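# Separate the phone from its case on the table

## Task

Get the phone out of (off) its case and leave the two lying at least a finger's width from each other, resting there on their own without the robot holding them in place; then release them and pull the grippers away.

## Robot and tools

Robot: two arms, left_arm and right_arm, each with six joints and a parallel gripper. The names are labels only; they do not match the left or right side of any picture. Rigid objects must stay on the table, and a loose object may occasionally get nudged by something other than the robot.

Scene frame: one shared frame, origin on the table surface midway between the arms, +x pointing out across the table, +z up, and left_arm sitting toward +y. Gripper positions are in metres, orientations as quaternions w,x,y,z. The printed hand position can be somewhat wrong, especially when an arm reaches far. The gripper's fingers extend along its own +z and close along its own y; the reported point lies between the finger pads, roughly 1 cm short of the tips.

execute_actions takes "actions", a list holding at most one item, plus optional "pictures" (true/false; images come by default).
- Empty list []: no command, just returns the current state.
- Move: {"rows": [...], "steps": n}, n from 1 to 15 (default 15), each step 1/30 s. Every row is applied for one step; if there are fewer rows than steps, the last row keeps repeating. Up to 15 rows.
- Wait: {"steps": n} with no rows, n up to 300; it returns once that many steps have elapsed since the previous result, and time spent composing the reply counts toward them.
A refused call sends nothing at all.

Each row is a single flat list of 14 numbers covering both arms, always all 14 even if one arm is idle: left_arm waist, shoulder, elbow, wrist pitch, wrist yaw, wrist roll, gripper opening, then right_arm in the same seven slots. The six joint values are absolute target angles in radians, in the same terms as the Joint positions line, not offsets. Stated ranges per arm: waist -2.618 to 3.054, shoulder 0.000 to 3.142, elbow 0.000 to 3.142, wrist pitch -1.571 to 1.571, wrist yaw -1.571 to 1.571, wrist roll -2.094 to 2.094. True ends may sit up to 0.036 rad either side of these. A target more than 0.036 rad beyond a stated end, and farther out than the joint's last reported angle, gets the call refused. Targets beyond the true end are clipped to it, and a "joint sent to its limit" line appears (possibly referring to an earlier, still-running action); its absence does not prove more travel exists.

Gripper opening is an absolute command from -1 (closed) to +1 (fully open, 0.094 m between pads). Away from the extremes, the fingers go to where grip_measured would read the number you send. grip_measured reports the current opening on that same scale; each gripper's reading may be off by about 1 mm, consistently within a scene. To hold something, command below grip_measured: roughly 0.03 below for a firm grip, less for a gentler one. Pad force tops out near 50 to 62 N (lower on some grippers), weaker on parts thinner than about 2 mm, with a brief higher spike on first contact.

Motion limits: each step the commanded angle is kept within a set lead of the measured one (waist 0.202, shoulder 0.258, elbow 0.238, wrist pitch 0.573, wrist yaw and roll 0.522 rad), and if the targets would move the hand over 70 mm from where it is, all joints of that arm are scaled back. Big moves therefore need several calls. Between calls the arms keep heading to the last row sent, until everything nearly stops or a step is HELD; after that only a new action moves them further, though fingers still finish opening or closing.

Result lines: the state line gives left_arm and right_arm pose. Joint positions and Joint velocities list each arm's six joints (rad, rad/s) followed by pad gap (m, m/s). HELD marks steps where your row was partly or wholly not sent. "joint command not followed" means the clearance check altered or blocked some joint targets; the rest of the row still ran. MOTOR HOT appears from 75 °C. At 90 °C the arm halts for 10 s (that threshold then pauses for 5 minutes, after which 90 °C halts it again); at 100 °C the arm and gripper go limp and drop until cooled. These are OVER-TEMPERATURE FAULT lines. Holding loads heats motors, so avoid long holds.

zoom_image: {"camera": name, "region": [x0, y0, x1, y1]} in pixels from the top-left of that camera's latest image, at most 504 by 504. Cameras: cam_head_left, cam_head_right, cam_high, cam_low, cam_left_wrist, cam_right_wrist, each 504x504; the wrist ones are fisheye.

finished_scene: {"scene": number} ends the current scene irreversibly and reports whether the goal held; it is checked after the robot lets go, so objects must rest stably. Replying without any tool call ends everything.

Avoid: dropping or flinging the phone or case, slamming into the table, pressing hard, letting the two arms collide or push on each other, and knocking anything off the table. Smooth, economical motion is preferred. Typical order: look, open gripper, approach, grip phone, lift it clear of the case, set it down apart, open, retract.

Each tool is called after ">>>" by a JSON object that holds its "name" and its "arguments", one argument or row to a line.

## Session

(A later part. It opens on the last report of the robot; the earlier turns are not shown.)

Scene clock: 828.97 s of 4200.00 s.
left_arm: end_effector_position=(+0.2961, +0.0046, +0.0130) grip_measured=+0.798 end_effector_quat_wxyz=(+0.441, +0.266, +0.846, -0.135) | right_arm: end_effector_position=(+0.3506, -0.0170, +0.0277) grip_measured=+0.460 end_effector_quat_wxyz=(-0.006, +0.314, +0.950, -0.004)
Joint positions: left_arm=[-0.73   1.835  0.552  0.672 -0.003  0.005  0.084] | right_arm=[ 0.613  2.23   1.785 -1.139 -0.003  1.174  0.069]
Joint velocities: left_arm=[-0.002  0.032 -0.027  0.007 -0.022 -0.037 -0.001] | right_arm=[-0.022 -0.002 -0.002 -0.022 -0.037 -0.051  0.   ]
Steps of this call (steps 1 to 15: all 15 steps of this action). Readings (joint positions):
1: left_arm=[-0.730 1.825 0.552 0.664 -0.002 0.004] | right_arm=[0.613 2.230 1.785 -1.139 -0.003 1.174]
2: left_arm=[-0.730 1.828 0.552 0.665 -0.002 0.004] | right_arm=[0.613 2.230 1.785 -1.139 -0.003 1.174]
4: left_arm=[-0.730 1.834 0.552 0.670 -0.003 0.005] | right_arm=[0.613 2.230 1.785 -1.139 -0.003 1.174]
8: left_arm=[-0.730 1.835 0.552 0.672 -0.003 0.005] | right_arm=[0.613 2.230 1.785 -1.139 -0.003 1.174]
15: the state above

>>> {"name": "execute_actions", "arguments": {
  "actions": [
    {"rows": [[-0.735, 1.845, 0.56, 0.668, 0.0, 0.0, 0.3, 0.613, 2.225, 1.785, -1.139, 0.0, 1.18, 0.41]], "steps": 15}
  ]
}}

>>> {"name": "zoom_image", "arguments": {
  "camera": "cam_low",
  "region": [175, 235, 285, 305]
}}

Scene clock: 835.57 s of 4200.00 s.
left_arm: end_effector_position=(+0.2970, +0.0043, +0.0144) grip_measured=+0.457 end_effector_quat_wxyz=(+0.445, +0.265, +0.845, -0.136) | right_arm: end_effector_position=(+0.3510, -0.0174, +0.0277) grip_measured=+0.460 end_effector_quat_wxyz=(-0.004, +0.314, +0.950, -0.004)
Joint positions: left_arm=[-0.73   1.835  0.552  0.679 -0.004  0.005  0.068] | right_arm=[ 0.613  2.23   1.785 -1.139 -0.001  1.174  0.069]
Joint velocities: left_arm=[-0.007 -0.007 -0.002 -0.007  0.051 -0.007 -0.   ] | right_arm=[-0.022 -0.007  0.012 -0.037  0.037  0.037  0.   ]
Steps of this call (steps 1 to 15: the robot went on to your last target; steps 16 to 100: nothing new was sent; then 2.77 s passed at rest; steps 101 to 115: all 15 steps of this action). Readings (joint positions):
101: left_arm=[-0.730 1.835 0.552 0.672 -0.002 0.005] | right_arm=[0.613 2.230 1.785 -1.139 -0.003 1.174]
102: left_arm=[-0.730 1.835 0.552 0.677 -0.004 0.006] | right_arm=[0.613 2.230 1.785 -1.139 -0.002 1.174]
104: left_arm=[-0.730 1.835 0.552 0.679 -0.004 0.006] | right_arm=[0.613 2.230 1.785 -1.139 -0.001 1.174]
108: left_arm=[-0.730 1.835 0.552 0.679 -0.004 0.005] | right_arm=[0.613 2.230 1.785 -1.139 -0.001 1.174]
115: the state above

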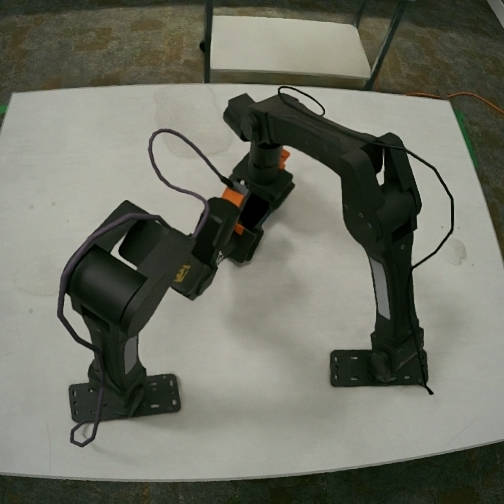

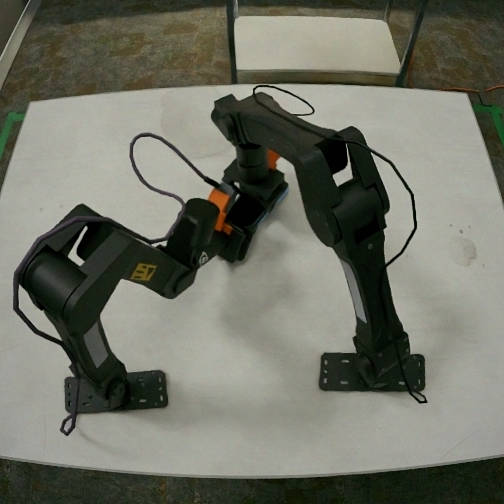

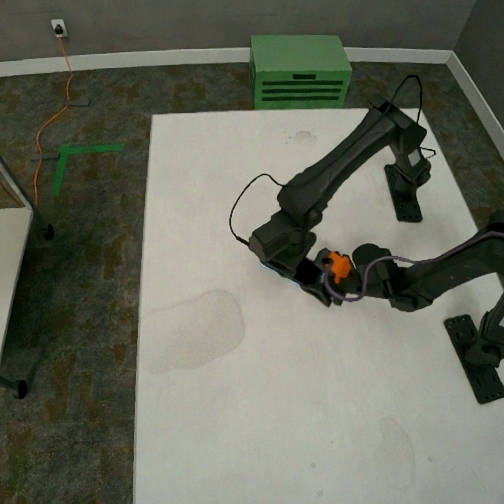

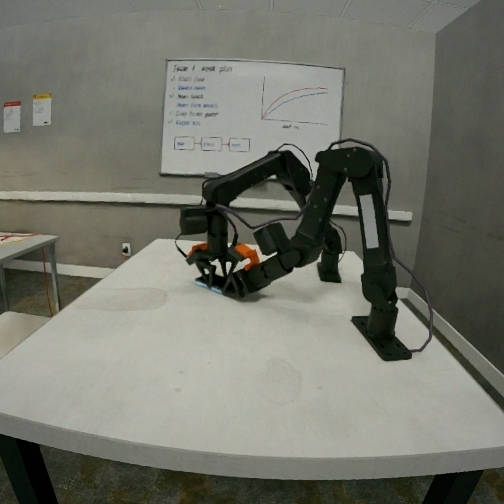

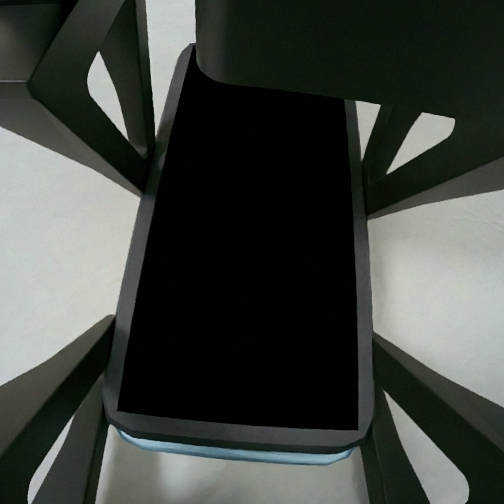

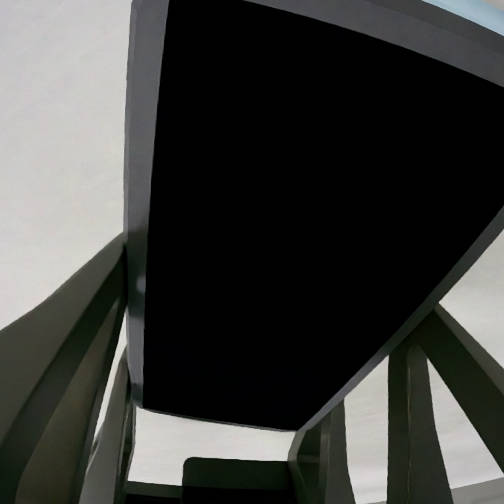

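Region (175, 235, 285, 305) of cam_low's 504x504 image, scaled by 4.582, with more detail than that image has; it fills the top 321 rows of this view, and the rest is white.

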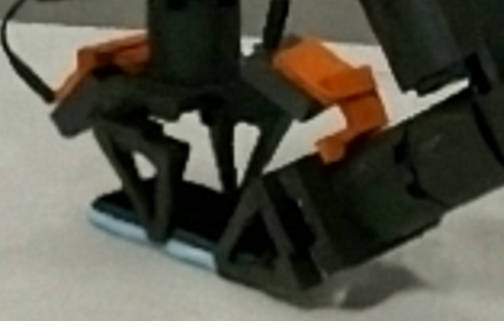

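>>> {"name": "execute_actions", "arguments": {
  "actions": []
}}

Scene clock: 862.27 s of 4200.00 s.
left_arm: end_effector_position=(+0.2970, +0.0043, +0.0144) grip_measured=+0.457 end_effector_quat_wxyz=(+0.445, +0.265, +0.845, -0.136) | right_arm: end_effector_position=(+0.3510, -0.0174, +0.0277) grip_measured=+0.460 end_effector_quat_wxyz=(-0.004, +0.314, +0.950, -0.004)
Joint positions: left_arm=[-0.73   1.835  0.552  0.679 -0.004  0.005  0.068] | right_arm=[ 0.613  2.23   1.785 -1.139 -0.001  1.174  0.069]
Joint velocities: left_arm=[ 0.012  0.002 -0.012  0.007  0.007 -0.007  0.001] | right_arm=[-0.002  0.007  0.012  0.022  0.007 -0.007 -0.   ]
Steps of this call (steps 1 to 15: the robot went on to your last target; steps 16 to 100: nothing new was sent; then 23.37 s passed at rest). Readings (joint positions):
1: left_arm=[-0.730 1.835 0.552 0.679 -0.004 0.005] | right_arm=[0.613 2.230 1.785 -1.139 -0.001 1.174]
2: left_arm=[-0.730 1.835 0.552 0.679 -0.004 0.005] | right_arm=[0.613 2.230 1.785 -1.139 -0.001 1.174]
4: left_arm=[-0.730 1.835 0.552 0.679 -0.004 0.005] | right_arm=[0.613 2.230 1.785 -1.139 -0.001 1.174]
8: left_arm=[-0.730 1.835 0.552 0.679 -0.004 0.005] | right_arm=[0.613 2.230 1.785 -1.139 -0.001 1.174]
100: the state above
All arms were judged still, so your last target was given up. Only a new action makes them travel on or press farther. Fingers that are still opening or closing keep moving.

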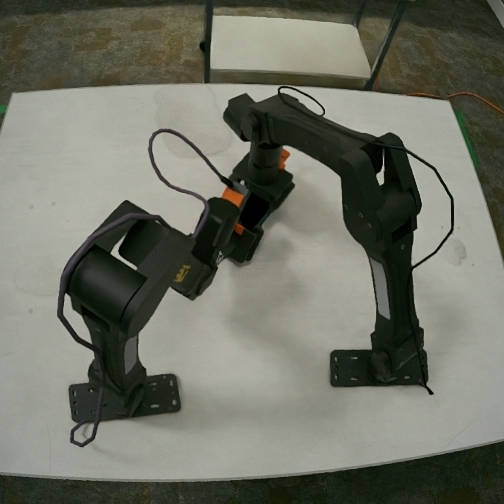

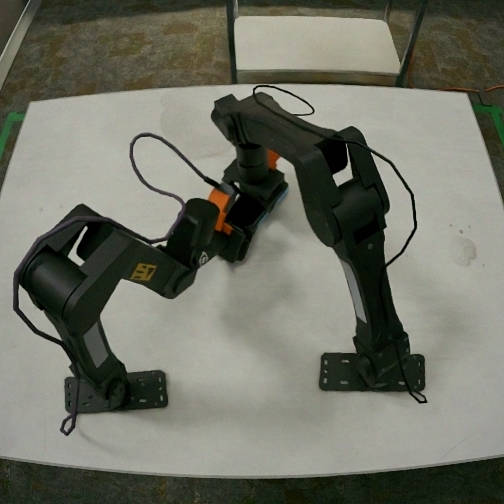

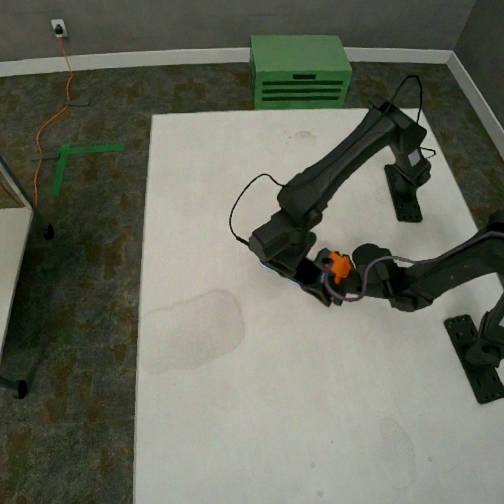

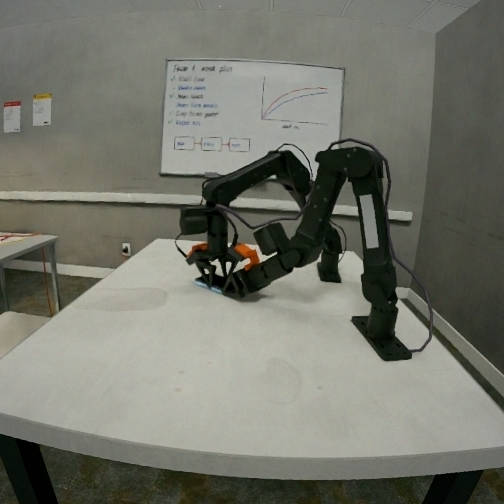

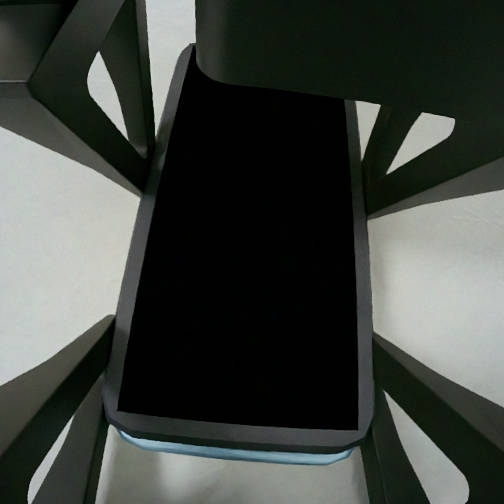

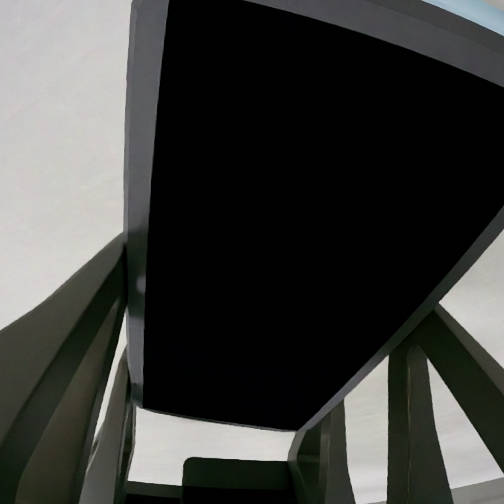

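>>> {"name": "execute_actions", "arguments": {
  "actions": [
    {"rows": [[-0.735,1.845,0.56,0.668,0,0,1.0,0.613,2.225,1.785,-1.139,0.0,1.18,0.41]], "steps": 15}
  ],
  "pictures": false
}}

Scene clock: 982.77 s of 4200.00 s.
left_arm: end_effector_position=(+0.2963, +0.0044, +0.0134) grip_measured=+1.000 end_effector_quat_wxyz=(+0.442, +0.266, +0.846, -0.136) | right_arm: end_effector_position=(+0.3512, -0.0173, +0.0277) grip_measured=+0.460 end_effector_quat_wxyz=(-0.004, +0.314, +0.949, -0.004)
Joint positions: left_arm=[-0.73   1.835  0.552  0.674 -0.003  0.005  0.094] | right_arm=[ 0.613  2.23   1.785 -1.138 -0.001  1.175  0.069]
Joint velocities: left_arm=[ 0.007 -0.022 -0.002 -0.007 -0.022 -0.022  0.   ] | right_arm=[-0.012  0.002 -0.017 -0.051  0.066 -0.022  0.   ]
Steps of this call (steps 1 to 90: nothing new was sent; then 117.00 s passed at rest; steps 91 to 105: all 15 steps of this action). Readings (joint positions):
91: left_arm=[-0.730 1.835 0.552 0.678 -0.004 0.005] | right_arm=[0.613 2.230 1.785 -1.139 -0.001 1.174]
92: left_arm=[-0.730 1.835 0.552 0.675 -0.003 0.005] | right_arm=[0.613 2.230 1.785 -1.138 -0.001 1.174]
94: left_arm=[-0.730 1.835 0.552 0.674 -0.003 0.005] | right_arm=[0.613 2.230 1.785 -1.138 -0.001 1.175]
98: left_arm=[-0.730 1.835 0.552 0.674 -0.003 0.005] | right_arm=[0.613 2.230 1.785 -1.138 -0.001 1.175]
105: the state above

>>> {"name": "execute_actions", "arguments": {
  "actions": [
    {"rows": [[-0.735,1.70,0.44,0.80,0,0,1.0,0.613,2.225,1.785,-1.139,0.0,1.18,0.41],[-0.735,1.54,0.32,0.92,0,0,1.0,0.613,2.225,1.785,-1.139,0.0,1.18,0.41],[-0.735,1.54,0.32,0.92,0,0,1.0,0.613,2.225,1.785,-1.139,0.0,1.18,0.41],[-0.735,1.54,0.32,0.92,0,0,1.0,0.613,2.225,1.785,-1.139,0.0,1.18,0.41],[-0.735,1.54,0.32,0.92,0,0,1.0,0.613,2.225,1.785,-1.139,0.0,1.18,0.41],[-0.735,1.54,0.32,0.92,0,0,1.0,0.613,2.225,1.785,-1.139,0.0,1.18,0.41],[-0.735,1.54,0.32,0.92,0,0,1.0,0.613,2.225,1.785,-1.139,0.0,1.18,0.41],[-0.735,1.54,0.32,0.92,0,0,1.0,0.613,2.225,1.785,-1.139,0.0,1.18,0.41],[-0.735,1.30,0.12,1.15,0,0,1.0,0.613,2.225,1.785,-1.139,0.0,1.18,0.41]], "steps": 15}
  ],
  "pictures": false
}}

>>> {"name": "execute_actions", "arguments": {
  "actions": [
    {"steps": 45}
  ],
  "pictures": false
}}

Scene clock: 995.97 s of 4200.00 s.
left_arm: end_effector_position=(+0.2379, +0.0449, +0.1465) grip_measured=+1.000 end_effector_quat_wxyz=(+0.644, +0.221, +0.705, -0.198) | right_arm: end_effector_position=(+0.3512, -0.0173, +0.0277) grip_measured=+0.460 end_effector_quat_wxyz=(-0.004, +0.314, +0.949, -0.004)
Joint positions: left_arm=[-0.73   1.316  0.131  1.092 -0.003  0.005  0.094] | right_arm=[ 0.613  2.23   1.785 -1.138 -0.001  1.175  0.069]
Joint velocities: left_arm=[-0.022 -0.002 -0.007  0.388  0.007  0.051  0.   ] | right_arm=[ 0.017  0.007 -0.007  0.022  0.081 -0.007 -0.001]
Steps of this call (steps 1 to 15: the robot went on to your last target; steps 16 to 100: nothing new was sent; then 9.37 s passed at rest; steps 101 to 115: all 15 steps of this action). Readings (joint positions):
101: left_arm=[-0.730 1.823 0.536 0.691 -0.003 0.005] | right_arm=[0.613 2.230 1.785 -1.138 -0.001 1.175]
102: left_arm=[-0.730 1.777 0.486 0.727 -0.003 0.005] | right_arm=[0.613 2.230 1.785 -1.138 -0.001 1.175]
104: left_arm=[-0.730 1.634 0.367 0.781 -0.003 0.005] | right_arm=[0.613 2.230 1.785 -1.138 -0.001 1.175]
108: left_arm=[-0.730 1.553 0.329 0.874 -0.003 0.005] | right_arm=[0.613 2.230 1.785 -1.138 -0.001 1.175]
115: the state above

Scene clock: 997.47 s of 4200.00 s.
left_arm: end_effector_position=(+0.2385, +0.0444, +0.1583) grip_measured=+1.000 end_effector_quat_wxyz=(+0.660, +0.216, +0.690, -0.203) | right_arm: end_effector_position=(+0.3512, -0.0173, +0.0277) grip_measured=+0.460 end_effector_quat_wxyz=(-0.004, +0.314, +0.949, -0.004)
Joint positions: left_arm=[-0.73   1.316  0.131  1.14  -0.003  0.005  0.094] | right_arm=[ 0.613  2.23   1.785 -1.138 -0.001  1.175  0.069]
Joint velocities: left_arm=[-0.007  0.007 -0.022  0.066 -0.037  0.037  0.   ] | right_arm=[-0.002 -0.002  0.002 -0.051 -0.022 -0.11   0.001]
Steps of this call (steps 1 to 30: the robot went on to your last target; steps 31 to 45: nothing new was sent). Readings (joint positions):
1: left_arm=[-0.730 1.316 0.131 1.104 -0.003 0.005] | right_arm=[0.613 2.230 1.785 -1.138 -0.001 1.175]
2: left_arm=[-0.730 1.316 0.131 1.112 -0.003 0.005] | right_arm=[0.613 2.230 1.785 -1.138 -0.001 1.175]
4: left_arm=[-0.730 1.316 0.131 1.123 -0.003 0.005] | right_arm=[0.613 2.230 1.785 -1.138 -0.001 1.175]
8: left_arm=[-0.730 1.316 0.131 1.134 -0.003 0.005] | right_arm=[0.613 2.230 1.785 -1.138 -0.001 1.175]
45: the state above
All arms were judged still, so your last target was given up. Only a new action makes them travel on or press farther. Fingers that are still opening or closing keep moving.

>>> {"name": "execute_actions", "arguments": {
  "actions": [
    {"rows": [[-0.735,1.30,0.12,1.15,0,0,1.0,0.613,2.20,1.80,-1.16,0.0,1.18,0.41],[-0.735,1.30,0.12,1.15,0,0,1.0,0.613,2.19,1.81,-1.175,0.0,1.18,0.41],[-0.735,1.30,0.12,1.15,0,0,1.0,0.613,2.18,1.82,-1.19,0.0,1.18,0.41],[-0.735,1.30,0.12,1.15,0,0,1.0,0.613,2.17,1.83,-1.205,0.0,1.18,0.41],[-0.735,1.30,0.12,1.15,0,0,1.0,0.613,2.16,1.84,-1.22,0.0,1.18,0.41],[-0.735,1.30,0.12,1.15,0,0,1.0,0.613,2.15,1.845,-1.235,0.0,1.18,0.41],[-0.735,1.30,0.12,1.15,0,0,1.0,0.613,2.14,1.85,-1.25,0.0,1.18,0.41],[-0.735,1.30,0.12,1.15,0,0,1.0,0.613,2.13,1.855,-1.265,0.0,1.18,0.41],[-0.735,1.30,0.12,1.15,0,0,1.0,0.613,2.12,1.86,-1.28,0.0,1.18,0.41],[-0.735,1.30,0.12,1.15,0,0,1.0,0.613,2.11,1.865,-1.295,0.0,1.18,0.41],[-0.735,1.30,0.12,1.15,0,0,1.0,0.613,2.10,1.87,-1.31,0.0,1.18,0.41],[-0.735,1.30,0.12,1.15,0,0,1.0,0.613,2.09,1.88,-1.325,0.0,1.18,0.41],[-0.735,1.30,0.12,1.15,0,0,1.0,0.613,2.08,1.89,-1.34,0.0,1.18,0.41]], "steps": 15}
  ],
  "pictures": false
}}

>>> {"name": "execute_actions", "arguments": {
  "actions": [
    {"rows": [[-0.735,1.30,0.12,1.15,0,0,1.0,0.60,2.07,1.895,-1.355,0.0,1.175,0.41],[-0.735,1.30,0.12,1.15,0,0,1.0,0.587,2.06,1.90,-1.37,0.0,1.17,0.41],[-0.735,1.30,0.12,1.15,0,0,1.0,0.574,2.05,1.905,-1.385,0.0,1.165,0.41],[-0.735,1.30,0.12,1.15,0,0,1.0,0.561,2.04,1.91,-1.40,0.0,1.16,0.41],[-0.735,1.30,0.12,1.15,0,0,1.0,0.548,2.03,1.915,-1.415,0.0,1.155,0.41],[-0.735,1.30,0.12,1.15,0,0,1.0,0.535,2.02,1.92,-1.43,0.0,1.15,0.41],[-0.735,1.30,0.12,1.15,0,0,1.0,0.522,2.01,1.925,-1.445,0.0,1.14,0.41],[-0.735,1.30,0.12,1.15,0,0,1.0,0.509,2.00,1.93,-1.46,0.0,1.13,0.41],[-0.735,1.30,0.12,1.15,0,0,1.0,0.496,1.99,1.94,-1.475,0.0,1.125,0.41],[-0.735,1.30,0.12,1.15,0,0,1.0,0.483,1.98,1.945,-1.49,0.0,1.12,0.41],[-0.735,1.30,0.12,1.15,0,0,1.0,0.47,1.97,1.95,-1.505,0.0,1.11,0.41],[-0.735,1.30,0.12,1.15,0,0,1.0,0.457,1.96,1.96,-1.525,0.0,1.105,0.41],[-0.735,1.30,0.12,1.15,0,0,1.0,0.445,1.95,1.965,-1.545,0.0,1.10,0.41]], "steps": 15}
  ],
  "pictures": false
}}

>>> {"name": "execute_actions", "arguments": {
  "actions": [
    {"steps": 40}
  ]
}}

Scene clock: 1035.80 s of 4200.00 s.
left_arm: end_effector_position=(+0.2385, +0.0444, +0.1583) grip_measured=+1.000 end_effector_quat_wxyz=(+0.660, +0.216, +0.690, -0.203) | right_arm: end_effector_position=(+0.3394, -0.0242, +0.0872) grip_measured=+0.460 end_effector_quat_wxyz=(+0.002, +0.314, +0.949, +0.004)
Joint positions: left_arm=[-0.73   1.316  0.131  1.14  -0.003  0.005  0.094] | right_arm=[ 0.613  2.12   1.847 -1.289 -0.002  1.175  0.069]
Joint velocities: left_arm=[-0.002 -0.017 -0.007  0.007 -0.007  0.022  0.   ] | right_arm=[ 0.002 -0.31   0.193 -0.227 -0.022  0.037 -0.001]
Steps of this call (steps 1 to 90: nothing new was sent; then 34.83 s passed at rest; steps 91 to 105: all 15 steps of this action). Readings (joint positions):
91: left_arm=[-0.730 1.316 0.131 1.140 -0.003 0.005] | right_arm=[0.613 2.228 1.785 -1.138 -0.001 1.175]
92: left_arm=[-0.730 1.316 0.131 1.140 -0.003 0.005] | right_arm=[0.613 2.226 1.785 -1.140 -0.001 1.175]
94: left_arm=[-0.730 1.316 0.131 1.140 -0.003 0.005] | right_arm=[0.613 2.220 1.785 -1.148 -0.001 1.175]
98: left_arm=[-0.730 1.316 0.131 1.140 -0.003 0.005] | right_arm=[0.613 2.197 1.800 -1.196 -0.002 1.175]
105: the state above

Scene clock: 1036.30 s of 4200.00 s.
left_arm: end_effector_position=(+0.2385, +0.0444, +0.1583) grip_measured=+1.000 end_effector_quat_wxyz=(+0.660, +0.216, +0.690, -0.203) | right_arm: end_effector_position=(+0.3396, -0.0964, +0.1546) grip_measured=+0.460 end_effector_quat_wxyz=(+0.005, +0.367, +0.930, +0.007)
Joint positions: left_arm=[-0.73   1.316  0.131  1.14  -0.003  0.005  0.094] | right_arm=[ 0.447  1.99   1.923 -1.486 -0.004  1.122  0.069]
Joint velocities: left_arm=[-0.002 -0.007 -0.012 -0.022  0.022  0.022  0.   ] | right_arm=[-0.227 -0.295  0.144 -0.374  0.022 -0.183 -0.001]
Steps of this call (steps 1 to 15: all 15 steps of this action). Readings (joint positions):
1: left_arm=[-0.730 1.316 0.131 1.140 -0.003 0.005] | right_arm=[0.613 2.110 1.853 -1.298 -0.002 1.175]
2: left_arm=[-0.730 1.316 0.131 1.140 -0.003 0.005] | right_arm=[0.612 2.102 1.858 -1.308 -0.002 1.175]
4: left_arm=[-0.730 1.316 0.131 1.140 -0.003 0.005] | right_arm=[0.602 2.088 1.866 -1.330 -0.006 1.173]
8: left_arm=[-0.730 1.316 0.131 1.140 -0.003 0.005] | right_arm=[0.549 2.060 1.879 -1.385 -0.009 1.158]
15: the state above

Scene clock: 1037.63 s of 4200.00 s.
left_arm: end_effector_position=(+0.2385, +0.0444, +0.1583) grip_measured=+1.000 end_effector_quat_wxyz=(+0.660, +0.216, +0.690, -0.203) | right_arm: end_effector_position=(+0.3312, -0.1031, +0.1645) grip_measured=+0.460 end_effector_quat_wxyz=(+0.000, +0.363, +0.932, +0.001)
Joint positions: left_arm=[-0.73   1.316  0.131  1.14  -0.003  0.005  0.094] | right_arm=[ 0.44   1.969  1.932 -1.532 -0.001  1.106  0.069]
Joint velocities: left_arm=[-0.007 -0.012 -0.007 -0.022  0.022 -0.007  0.   ] | right_arm=[ 0.007 -0.012  0.012 -0.037  0.066 -0.081 -0.   ]
Steps of this call (steps 1 to 30: the robot went on to your last target; steps 31 to 40: nothing new was sent). Readings (joint positions):
1: left_arm=[-0.730 1.316 0.131 1.140 -0.003 0.005] | right_arm=[0.441 1.982 1.927 -1.497 -0.002 1.119]
2: left_arm=[-0.730 1.316 0.131 1.140 -0.003 0.005] | right_arm=[0.439 1.975 1.930 -1.505 -0.000 1.117]
4: left_arm=[-0.730 1.316 0.131 1.140 -0.003 0.005] | right_arm=[0.440 1.969 1.932 -1.517 -0.001 1.113]
8: left_arm=[-0.730 1.316 0.131 1.140 -0.003 0.005] | right_arm=[0.440 1.969 1.932 -1.528 -0.001 1.109]
40: the state above
All arms were judged still, so your last target was given up. Only a new action makes them travel on or press farther. Fingers that are still opening or closing keep moving.

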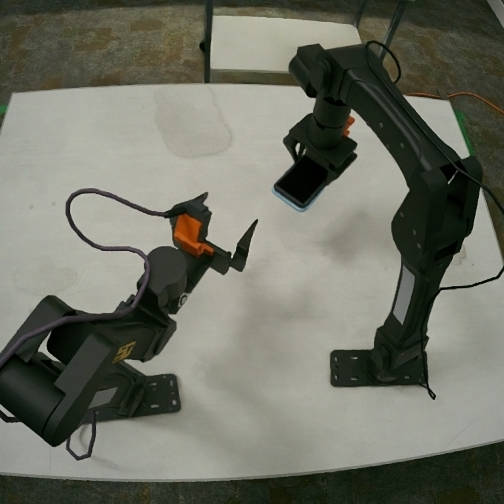

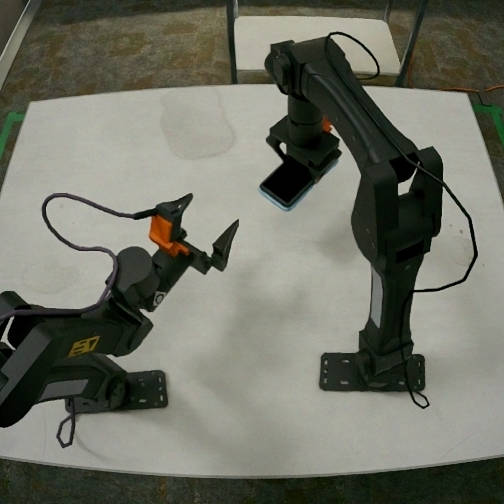

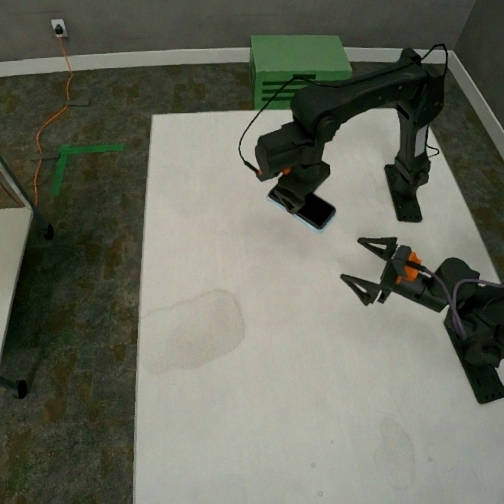

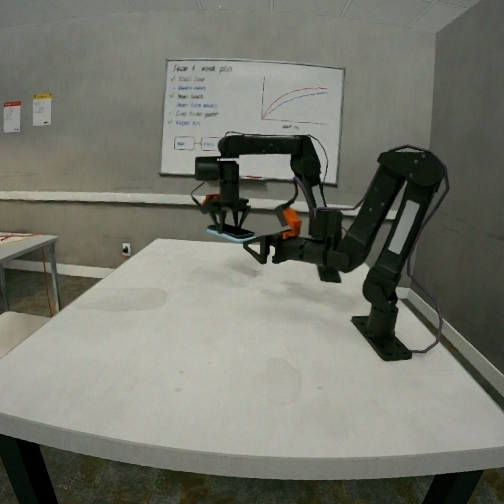

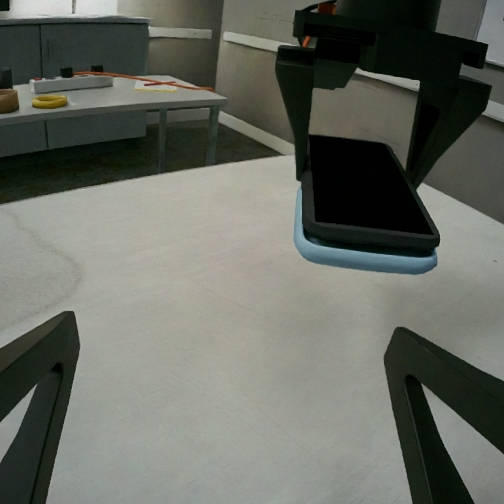

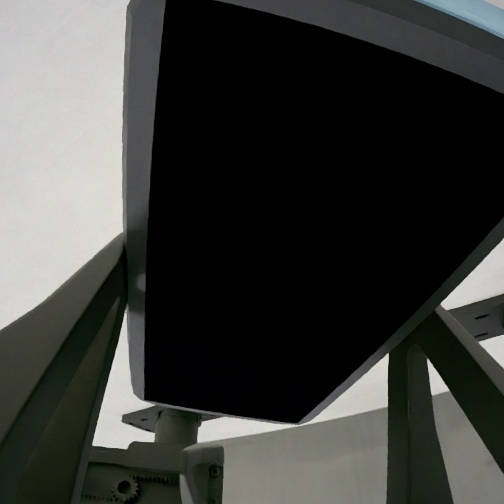

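>>> {"name": "zoom_image", "arguments": {
  "camera": "cam_left_wrist",
  "region": [270, 110, 470, 290]
}}

Region (270, 110, 470, 290) of cam_left_wrist's 504x504 image, scaled by 2.520, with more detail than that image has; it fills the top 454 rows of this view, and the rest is white.

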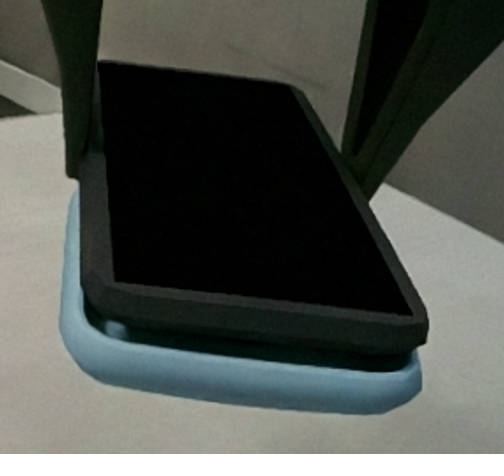

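>>> {"name": "execute_actions", "arguments": {
  "actions": [
    {"rows": [[-0.76,1.35,0.16,1.13,0,0,1.0,0.445,1.95,1.965,-1.545,0.0,1.10,0.41],[-0.79,1.40,0.19,1.12,0,0,1.0,0.445,1.95,1.965,-1.545,0.0,1.10,0.41],[-0.82,1.45,0.22,1.11,0,0,1.0,0.445,1.95,1.965,-1.545,0.0,1.10,0.41],[-0.85,1.50,0.25,1.10,0,0,1.0,0.445,1.95,1.965,-1.545,0.0,1.10,0.41],[-0.87,1.56,0.28,1.08,0,0,1.0,0.445,1.95,1.965,-1.545,0.0,1.10,0.41]], "steps": 15}
  ],
  "pictures": false
}}

>>> {"name": "execute_actions", "arguments": {
  "actions": [
    {"steps": 30}
  ],
  "pictures": false
}}

Scene clock: 1081.60 s of 4200.00 s.
left_arm: end_effector_position=(+0.2336, -0.0160, +0.1133) grip_measured=+1.000 end_effector_quat_wxyz=(+0.589, +0.282, +0.722, -0.228) | right_arm: end_effector_position=(+0.3312, -0.1031, +0.1645) grip_measured=+0.460 end_effector_quat_wxyz=(+0.000, +0.363, +0.932, +0.001)
Joint positions: left_arm=[-0.866  1.551  0.259  1.089  0.001  0.004  0.094] | right_arm=[ 0.44   1.969  1.932 -1.532 -0.001  1.106  0.069]
Joint velocities: left_arm=[ 0.002 -0.002  0.002 -0.022  0.007 -0.037  0.   ] | right_arm=[-0.007  0.002 -0.017 -0.007 -0.022 -0.037 -0.001]
Steps of this call (steps 1 to 90: nothing new was sent; then 40.47 s passed at rest; steps 91 to 105: all 15 steps of this action). Readings (joint positions):
91: left_arm=[-0.734 1.318 0.131 1.140 -0.004 0.004] | right_arm=[0.440 1.969 1.932 -1.532 -0.001 1.106]
92: left_arm=[-0.745 1.328 0.136 1.140 -0.007 0.004] | right_arm=[0.440 1.969 1.932 -1.532 -0.001 1.106]
94: left_arm=[-0.792 1.395 0.175 1.138 -0.009 0.004] | right_arm=[0.440 1.969 1.932 -1.532 -0.001 1.106]
98: left_arm=[-0.863 1.542 0.258 1.110 0.001 0.004] | right_arm=[0.440 1.969 1.932 -1.532 -0.001 1.106]
105: the state above

Scene clock: 1082.60 s of 4200.00 s.
left_arm: end_effector_position=(+0.2336, -0.0160, +0.1133) grip_measured=+1.000 end_effector_quat_wxyz=(+0.589, +0.282, +0.722, -0.228) | right_arm: end_effector_position=(+0.3312, -0.1031, +0.1645) grip_measured=+0.460 end_effector_quat_wxyz=(+0.000, +0.363, +0.932, +0.001)
Joint positions: left_arm=[-0.866  1.551  0.259  1.089  0.001  0.004  0.094] | right_arm=[ 0.44   1.969  1.932 -1.532 -0.001  1.106  0.069]
Joint velocities: left_arm=[-0.002 -0.017 -0.007  0.007 -0.007  0.022  0.   ] | right_arm=[ 0.002 -0.002 -0.002 -0.051 -0.037  0.022  0.001]
Steps of this call (steps 1 to 15: the robot went on to your last target; steps 16 to 30: nothing new was sent). Readings (joint positions):
1: left_arm=[-0.866 1.551 0.259 1.089 0.001 0.004] | right_arm=[0.440 1.969 1.932 -1.532 -0.001 1.106]
2: left_arm=[-0.866 1.551 0.259 1.089 0.001 0.004] | right_arm=[0.440 1.969 1.932 -1.532 -0.001 1.106]
4: left_arm=[-0.866 1.551 0.259 1.089 0.001 0.004] | right_arm=[0.440 1.969 1.932 -1.532 -0.001 1.106]
8: left_arm=[-0.866 1.551 0.259 1.089 0.001 0.004] | right_arm=[0.440 1.969 1.932 -1.532 -0.001 1.106]
30: the state above
All arms were judged still, so your last target was given up. Only a new action makes them travel on or press farther. Fingers that are still opening or closing keep moving.

>>> {"name": "execute_actions", "arguments": {
  "actions": [
    {"rows": [[-0.87,1.60,0.30,1.15,0,0,1.0,0.445,1.95,1.965,-1.545,0.0,1.10,0.41],[-0.87,1.63,0.32,1.20,0,0,1.0,0.445,1.95,1.965,-1.545,0.0,1.10,0.41],[-0.87,1.67,0.34,1.25,0,0,1.0,0.445,1.95,1.965,-1.545,0.0,1.10,0.41],[-0.87,1.70,0.36,1.30,0,0,1.0,0.445,1.95,1.965,-1.545,0.0,1.10,0.41],[-0.87,1.74,0.38,1.35,0,0,1.0,0.445,1.95,1.965,-1.545,0.0,1.10,0.41],[-0.87,1.77,0.40,1.40,0,0,1.0,0.445,1.95,1.965,-1.545,0.0,1.10,0.41],[-0.87,1.81,0.42,1.45,0,0,1.0,0.445,1.95,1.965,-1.545,0.0,1.10,0.41],[-0.87,1.84,0.44,1.495,0,0,1.0,0.445,1.95,1.965,-1.545,0.0,1.10,0.41],[-0.87,1.88,0.46,1.495,0,0,1.0,0.445,1.95,1.965,-1.545,0.0,1.10,0.41],[-0.87,1.91,0.48,1.495,0,0,1.0,0.445,1.95,1.965,-1.545,0.0,1.10,0.41],[-0.87,1.95,0.50,1.495,0,0,1.0,0.445,1.95,1.965,-1.545,0.0,1.10,0.41],[-0.87,1.98,0.52,1.495,0,0,1.0,0.445,1.95,1.965,-1.545,0.0,1.10,0.41],[-0.87,2.01,0.54,1.495,0,0,1.0,0.445,1.95,1.965,-1.545,0.0,1.10,0.41],[-0.87,2.04,0.56,1.495,0,0,1.0,0.445,1.95,1.965,-1.545,0.0,1.10,0.41],[-0.87,2.06,0.58,1.495,0,0,1.0,0.445,1.95,1.965,-1.545,0.0,1.10,0.41]], "steps": 15}
  ],
  "pictures": false
}}

>>> {"name": "execute_actions", "arguments": {
  "actions": [
    {"steps": 45}
  ]
}}

Scene clock: 1105.23 s of 4200.00 s.
left_arm: end_effector_position=(+0.2916, -0.0690, +0.1177) grip_measured=+1.000 end_effector_quat_wxyz=(+0.655, +0.259, +0.663, -0.254) | right_arm: end_effector_position=(+0.3312, -0.1031, +0.1645) grip_measured=+0.460 end_effector_quat_wxyz=(+0.000, +0.363, +0.932, +0.001)
Joint positions: left_arm=[-0.866  1.998  0.526  1.459  0.001  0.004  0.094] | right_arm=[ 0.44   1.969  1.932 -1.532 -0.001  1.106  0.069]
Joint velocities: left_arm=[ 0.007  0.847  0.559  0.168  0.051 -0.022  0.   ] | right_arm=[-0.007 -0.032 -0.007 -0.051 -0.037 -0.007  0.001]
Steps of this call (steps 1 to 90: nothing new was sent; then 19.13 s passed at rest; steps 91 to 105: all 15 steps of this action). Readings (joint positions):
91: left_arm=[-0.866 1.555 0.260 1.096 0.001 0.004] | right_arm=[0.440 1.969 1.932 -1.532 -0.001 1.106]
92: left_arm=[-0.866 1.569 0.267 1.112 0.001 0.004] | right_arm=[0.440 1.969 1.932 -1.532 -0.001 1.106]
94: left_arm=[-0.866 1.625 0.298 1.165 0.001 0.004] | right_arm=[0.440 1.969 1.932 -1.532 -0.001 1.106]
98: left_arm=[-0.866 1.767 0.383 1.315 0.001 0.004] | right_arm=[0.440 1.969 1.932 -1.532 -0.001 1.106]
105: the state above

Scene clock: 1106.73 s of 4200.00 s.
left_arm: end_effector_position=(+0.2963, -0.0733, +0.1093) grip_measured=+1.000 end_effector_quat_wxyz=(+0.655, +0.259, +0.663, -0.254) | right_arm: end_effector_position=(+0.3312, -0.1031, +0.1645) grip_measured=+0.460 end_effector_quat_wxyz=(+0.000, +0.363, +0.932, +0.001)
Joint positions: left_arm=[-0.866  2.052  0.553  1.485  0.001  0.004  0.094] | right_arm=[ 0.44   1.969  1.932 -1.532 -0.001  1.106  0.069]
Joint velocities: left_arm=[-0.002  0.007  0.022  0.037  0.022  0.022  0.   ] | right_arm=[ 0.007 -0.022 -0.012 -0.081  0.066  0.007  0.   ]
Steps of this call (steps 1 to 30: the robot went on to your last target; steps 31 to 45: nothing new was sent). Readings (joint positions):
1: left_arm=[-0.866 2.023 0.542 1.461 0.001 0.004] | right_arm=[0.440 1.969 1.932 -1.532 -0.001 1.106]
2: left_arm=[-0.866 2.039 0.550 1.461 0.001 0.004] | right_arm=[0.440 1.969 1.932 -1.532 -0.001 1.106]
4: left_arm=[-0.866 2.051 0.553 1.461 0.001 0.004] | right_arm=[0.440 1.969 1.932 -1.532 -0.001 1.106]
8: left_arm=[-0.866 2.052 0.553 1.474 0.001 0.004] | right_arm=[0.440 1.969 1.932 -1.532 -0.001 1.106]
45: the state above
All arms were judged still, so your last target was given up. Only a new action makes them travel on or press farther. Fingers that are still opening or closing keep moving.

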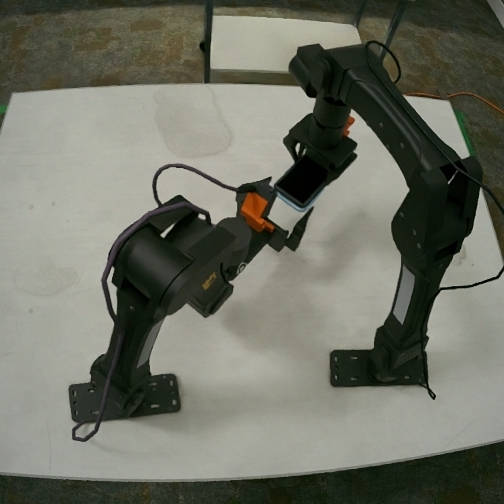

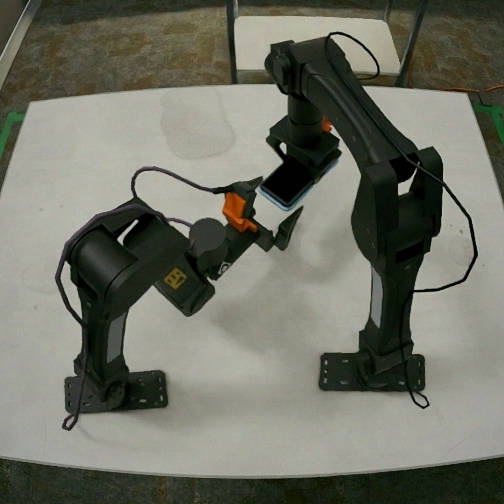

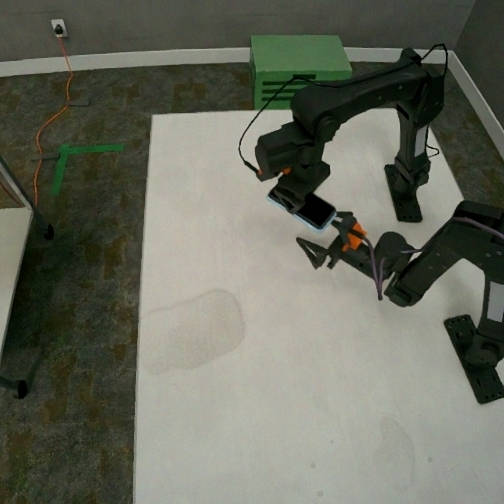

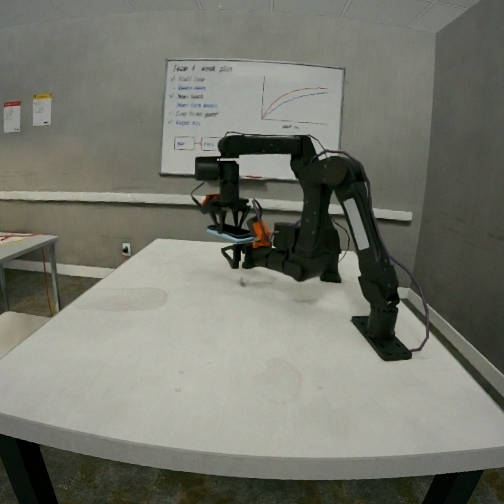

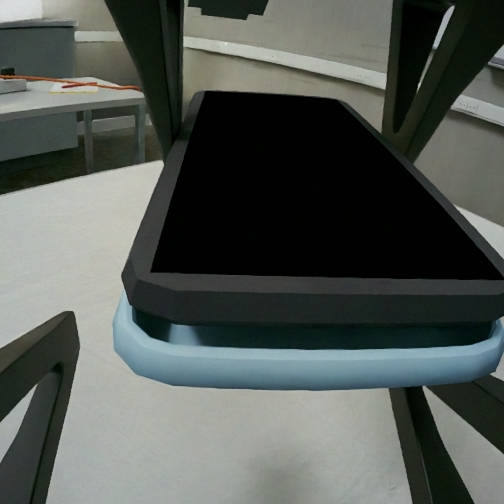

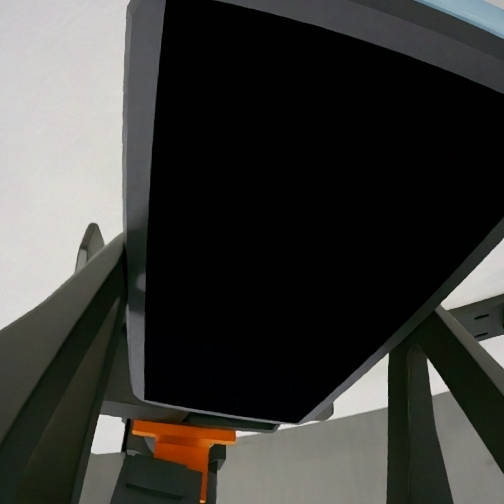

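>>> {"name": "execute_actions", "arguments": {
  "actions": [
    {"rows": [[-0.90,2.06,0.58,1.495,0,0,1.0,0.445,1.95,1.965,-1.545,0.0,1.10,0.41]], "steps": 15}
  ]
}}

Scene clock: 1126.90 s of 4200.00 s.
left_arm: end_effector_position=(+0.2868, -0.0834, +0.1093) grip_measured=+1.000 end_effector_quat_wxyz=(+0.651, +0.269, +0.659, -0.263) | right_arm: end_effector_position=(+0.3312, -0.1031, +0.1645) grip_measured=+0.460 end_effector_quat_wxyz=(+0.000, +0.363, +0.932, +0.001)
Joint positions: left_arm=[-0.896  2.052  0.553  1.485 -0.001  0.004  0.094] | right_arm=[ 0.44   1.969  1.932 -1.532 -0.001  1.106  0.069]
Joint velocities: left_arm=[-0.012  0.012 -0.007  0.007  0.007 -0.007  0.   ] | right_arm=[-0.007 -0.017 -0.012  0.022 -0.022  0.007  0.   ]
Steps of this call (steps 1 to 90: nothing new was sent; then 16.67 s passed at rest; steps 91 to 105: all 15 steps of this action). Readings (joint positions):
91: left_arm=[-0.868 2.052 0.553 1.485 -0.000 0.004] | right_arm=[0.440 1.969 1.932 -1.532 -0.001 1.106]
92: left_arm=[-0.874 2.052 0.553 1.485 -0.001 0.004] | right_arm=[0.440 1.969 1.932 -1.532 -0.001 1.106]
94: left_arm=[-0.887 2.052 0.553 1.485 -0.001 0.004] | right_arm=[0.440 1.969 1.932 -1.532 -0.001 1.106]
98: left_arm=[-0.896 2.052 0.553 1.485 -0.001 0.004] | right_arm=[0.440 1.969 1.932 -1.532 -0.001 1.106]
105: the state above

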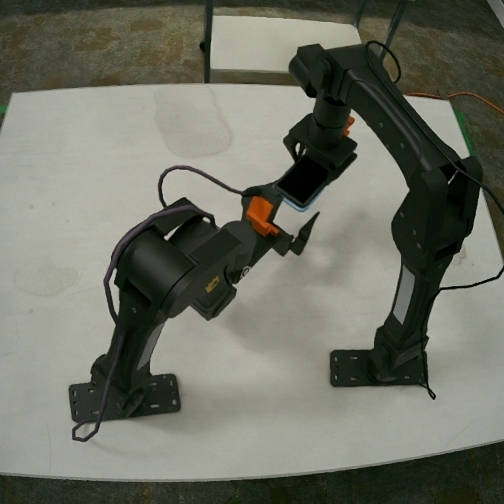

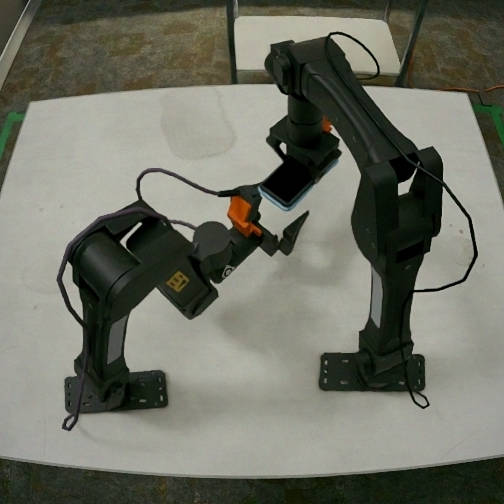

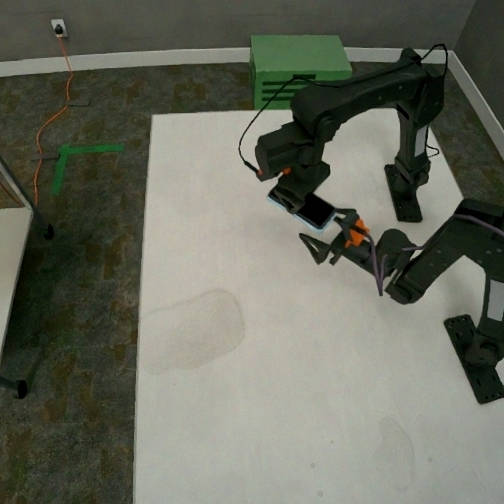

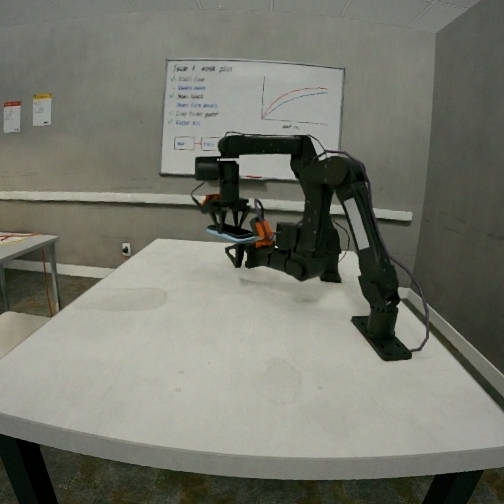

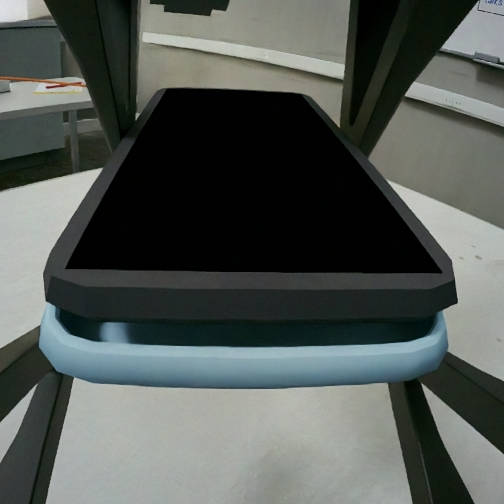

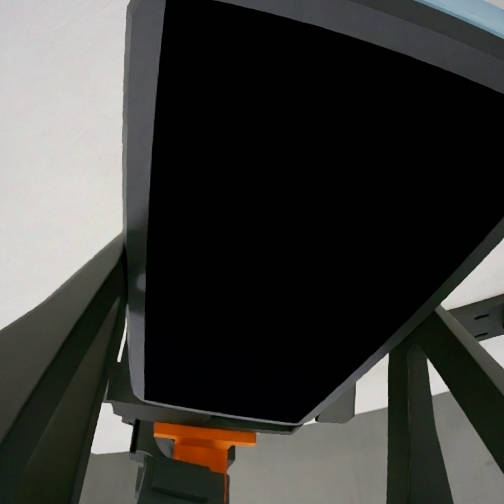

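>>> {"name": "execute_actions", "arguments": {
  "actions": [
    {"rows": [[-0.90,2.06,0.58,1.495,0,0,1.0,0.445,1.95,1.91,-1.51,0.0,1.10,0.41],[-0.90,2.06,0.58,1.495,0,0,1.0,0.445,1.95,1.90,-1.50,0.0,1.10,0.41],[-0.90,2.06,0.58,1.495,0,0,1.0,0.445,1.95,1.89,-1.49,0.0,1.10,0.41],[-0.90,2.06,0.58,1.495,0,0,1.0,0.445,1.95,1.88,-1.48,0.0,1.10,0.41],[-0.90,2.06,0.58,1.495,0,0,1.0,0.445,1.95,1.87,-1.47,0.0,1.10,0.41],[-0.90,2.06,0.58,1.495,0,0,1.0,0.445,1.95,1.86,-1.46,0.0,1.10,0.41],[-0.90,2.06,0.58,1.495,0,0,1.0,0.445,1.95,1.85,-1.45,0.0,1.10,0.41],[-0.90,2.06,0.58,1.495,0,0,1.0,0.445,1.95,1.84,-1.44,0.0,1.10,0.41]], "steps": 15}
  ],
  "pictures": false
}}

>>> {"name": "execute_actions", "arguments": {
  "actions": [
    {"steps": 30}
  ]
}}

Scene clock: 1159.97 s of 4200.00 s.
left_arm: end_effector_position=(+0.2868, -0.0834, +0.1093) grip_measured=+1.000 end_effector_quat_wxyz=(+0.651, +0.269, +0.659, -0.263) | right_arm: end_effector_position=(+0.3327, -0.1025, +0.1433) grip_measured=+0.460 end_effector_quat_wxyz=(-0.002, +0.363, +0.932, -0.001)
Joint positions: left_arm=[-0.896  2.052  0.553  1.485 -0.001  0.004  0.094] | right_arm=[ 0.44   1.969  1.847 -1.454 -0.001  1.106  0.069]
Joint velocities: left_arm=[-0.017 -0.027 -0.002  0.007  0.022 -0.051  0.   ] | right_arm=[ 0.002 -0.022  0.022  0.139 -0.051 -0.037  0.001]
Steps of this call (steps 1 to 15: the robot went on to your last target; steps 16 to 100: nothing new was sent; then 29.23 s passed at rest; steps 101 to 115: all 15 steps of this action). Readings (joint positions):
101: left_arm=[-0.896 2.052 0.553 1.485 -0.001 0.004] | right_arm=[0.440 1.969 1.932 -1.531 -0.001 1.106]
102: left_arm=[-0.896 2.052 0.553 1.485 -0.001 0.004] | right_arm=[0.440 1.969 1.929 -1.526 -0.001 1.106]
104: left_arm=[-0.896 2.052 0.553 1.485 -0.001 0.004] | right_arm=[0.440 1.969 1.914 -1.513 -0.001 1.106]
108: left_arm=[-0.896 2.052 0.553 1.485 -0.001 0.004] | right_arm=[0.440 1.969 1.867 -1.482 -0.001 1.106]
115: the state above

Scene clock: 1160.97 s of 4200.00 s.
left_arm: end_effector_position=(+0.2868, -0.0834, +0.1093) grip_measured=+1.000 end_effector_quat_wxyz=(+0.651, +0.269, +0.659, -0.263) | right_arm: end_effector_position=(+0.3345, -0.1019, +0.1433) grip_measured=+0.460 end_effector_quat_wxyz=(+0.000, +0.363, +0.932, +0.001)
Joint positions: left_arm=[-0.896  2.052  0.553  1.485 -0.001  0.004  0.094] | right_arm=[ 0.44   1.969  1.847 -1.447 -0.001  1.106  0.069]
Joint velocities: left_arm=[ 0.012 -0.007  0.002  0.081 -0.007 -0.022  0.   ] | right_arm=[-0.012 -0.002 -0.007  0.007 -0.022 -0.051 -0.001]
Steps of this call (steps 1 to 15: the robot went on to your last target; steps 16 to 30: nothing new was sent). Readings (joint positions):
1: left_arm=[-0.896 2.052 0.553 1.485 -0.001 0.004] | right_arm=[0.440 1.969 1.847 -1.453 -0.001 1.106]
2: left_arm=[-0.896 2.052 0.553 1.485 -0.001 0.004] | right_arm=[0.440 1.969 1.847 -1.451 -0.001 1.106]
4: left_arm=[-0.896 2.052 0.553 1.485 -0.001 0.004] | right_arm=[0.440 1.969 1.847 -1.449 -0.001 1.106]
8: left_arm=[-0.896 2.052 0.553 1.485 -0.001 0.004] | right_arm=[0.440 1.969 1.847 -1.448 -0.001 1.106]
30: the state above
All arms were judged still, so your last target was given up. Only a new action makes them travel on or press farther. Fingers that are still opening or closing keep moving.

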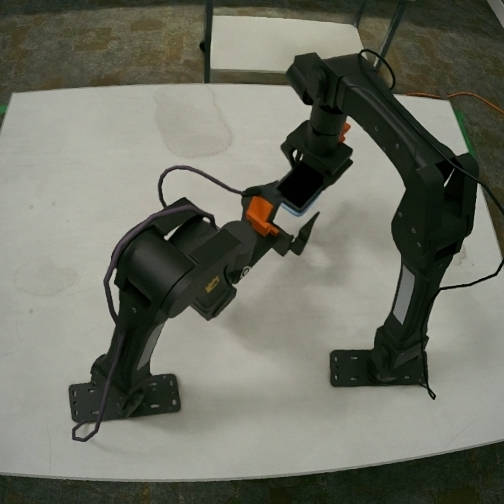

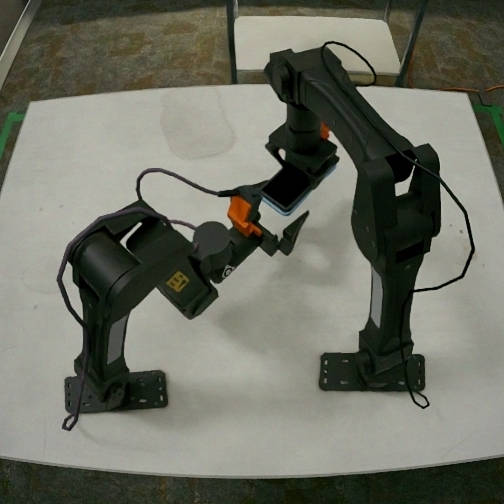

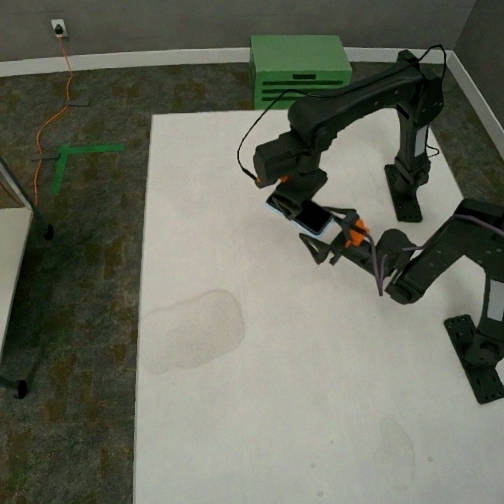

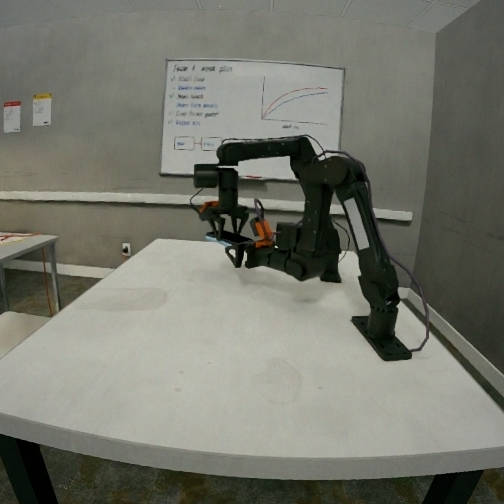

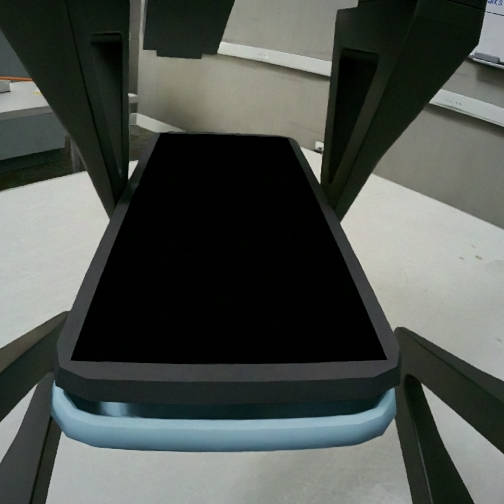

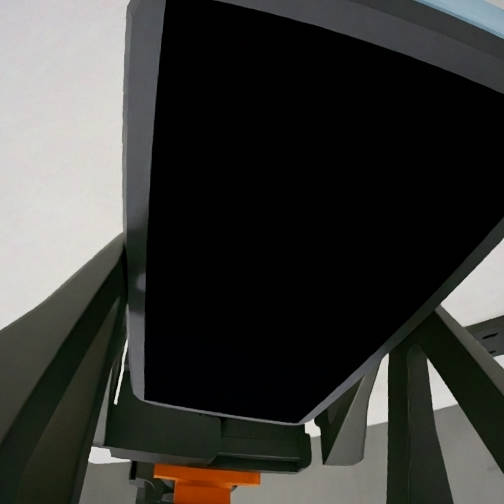

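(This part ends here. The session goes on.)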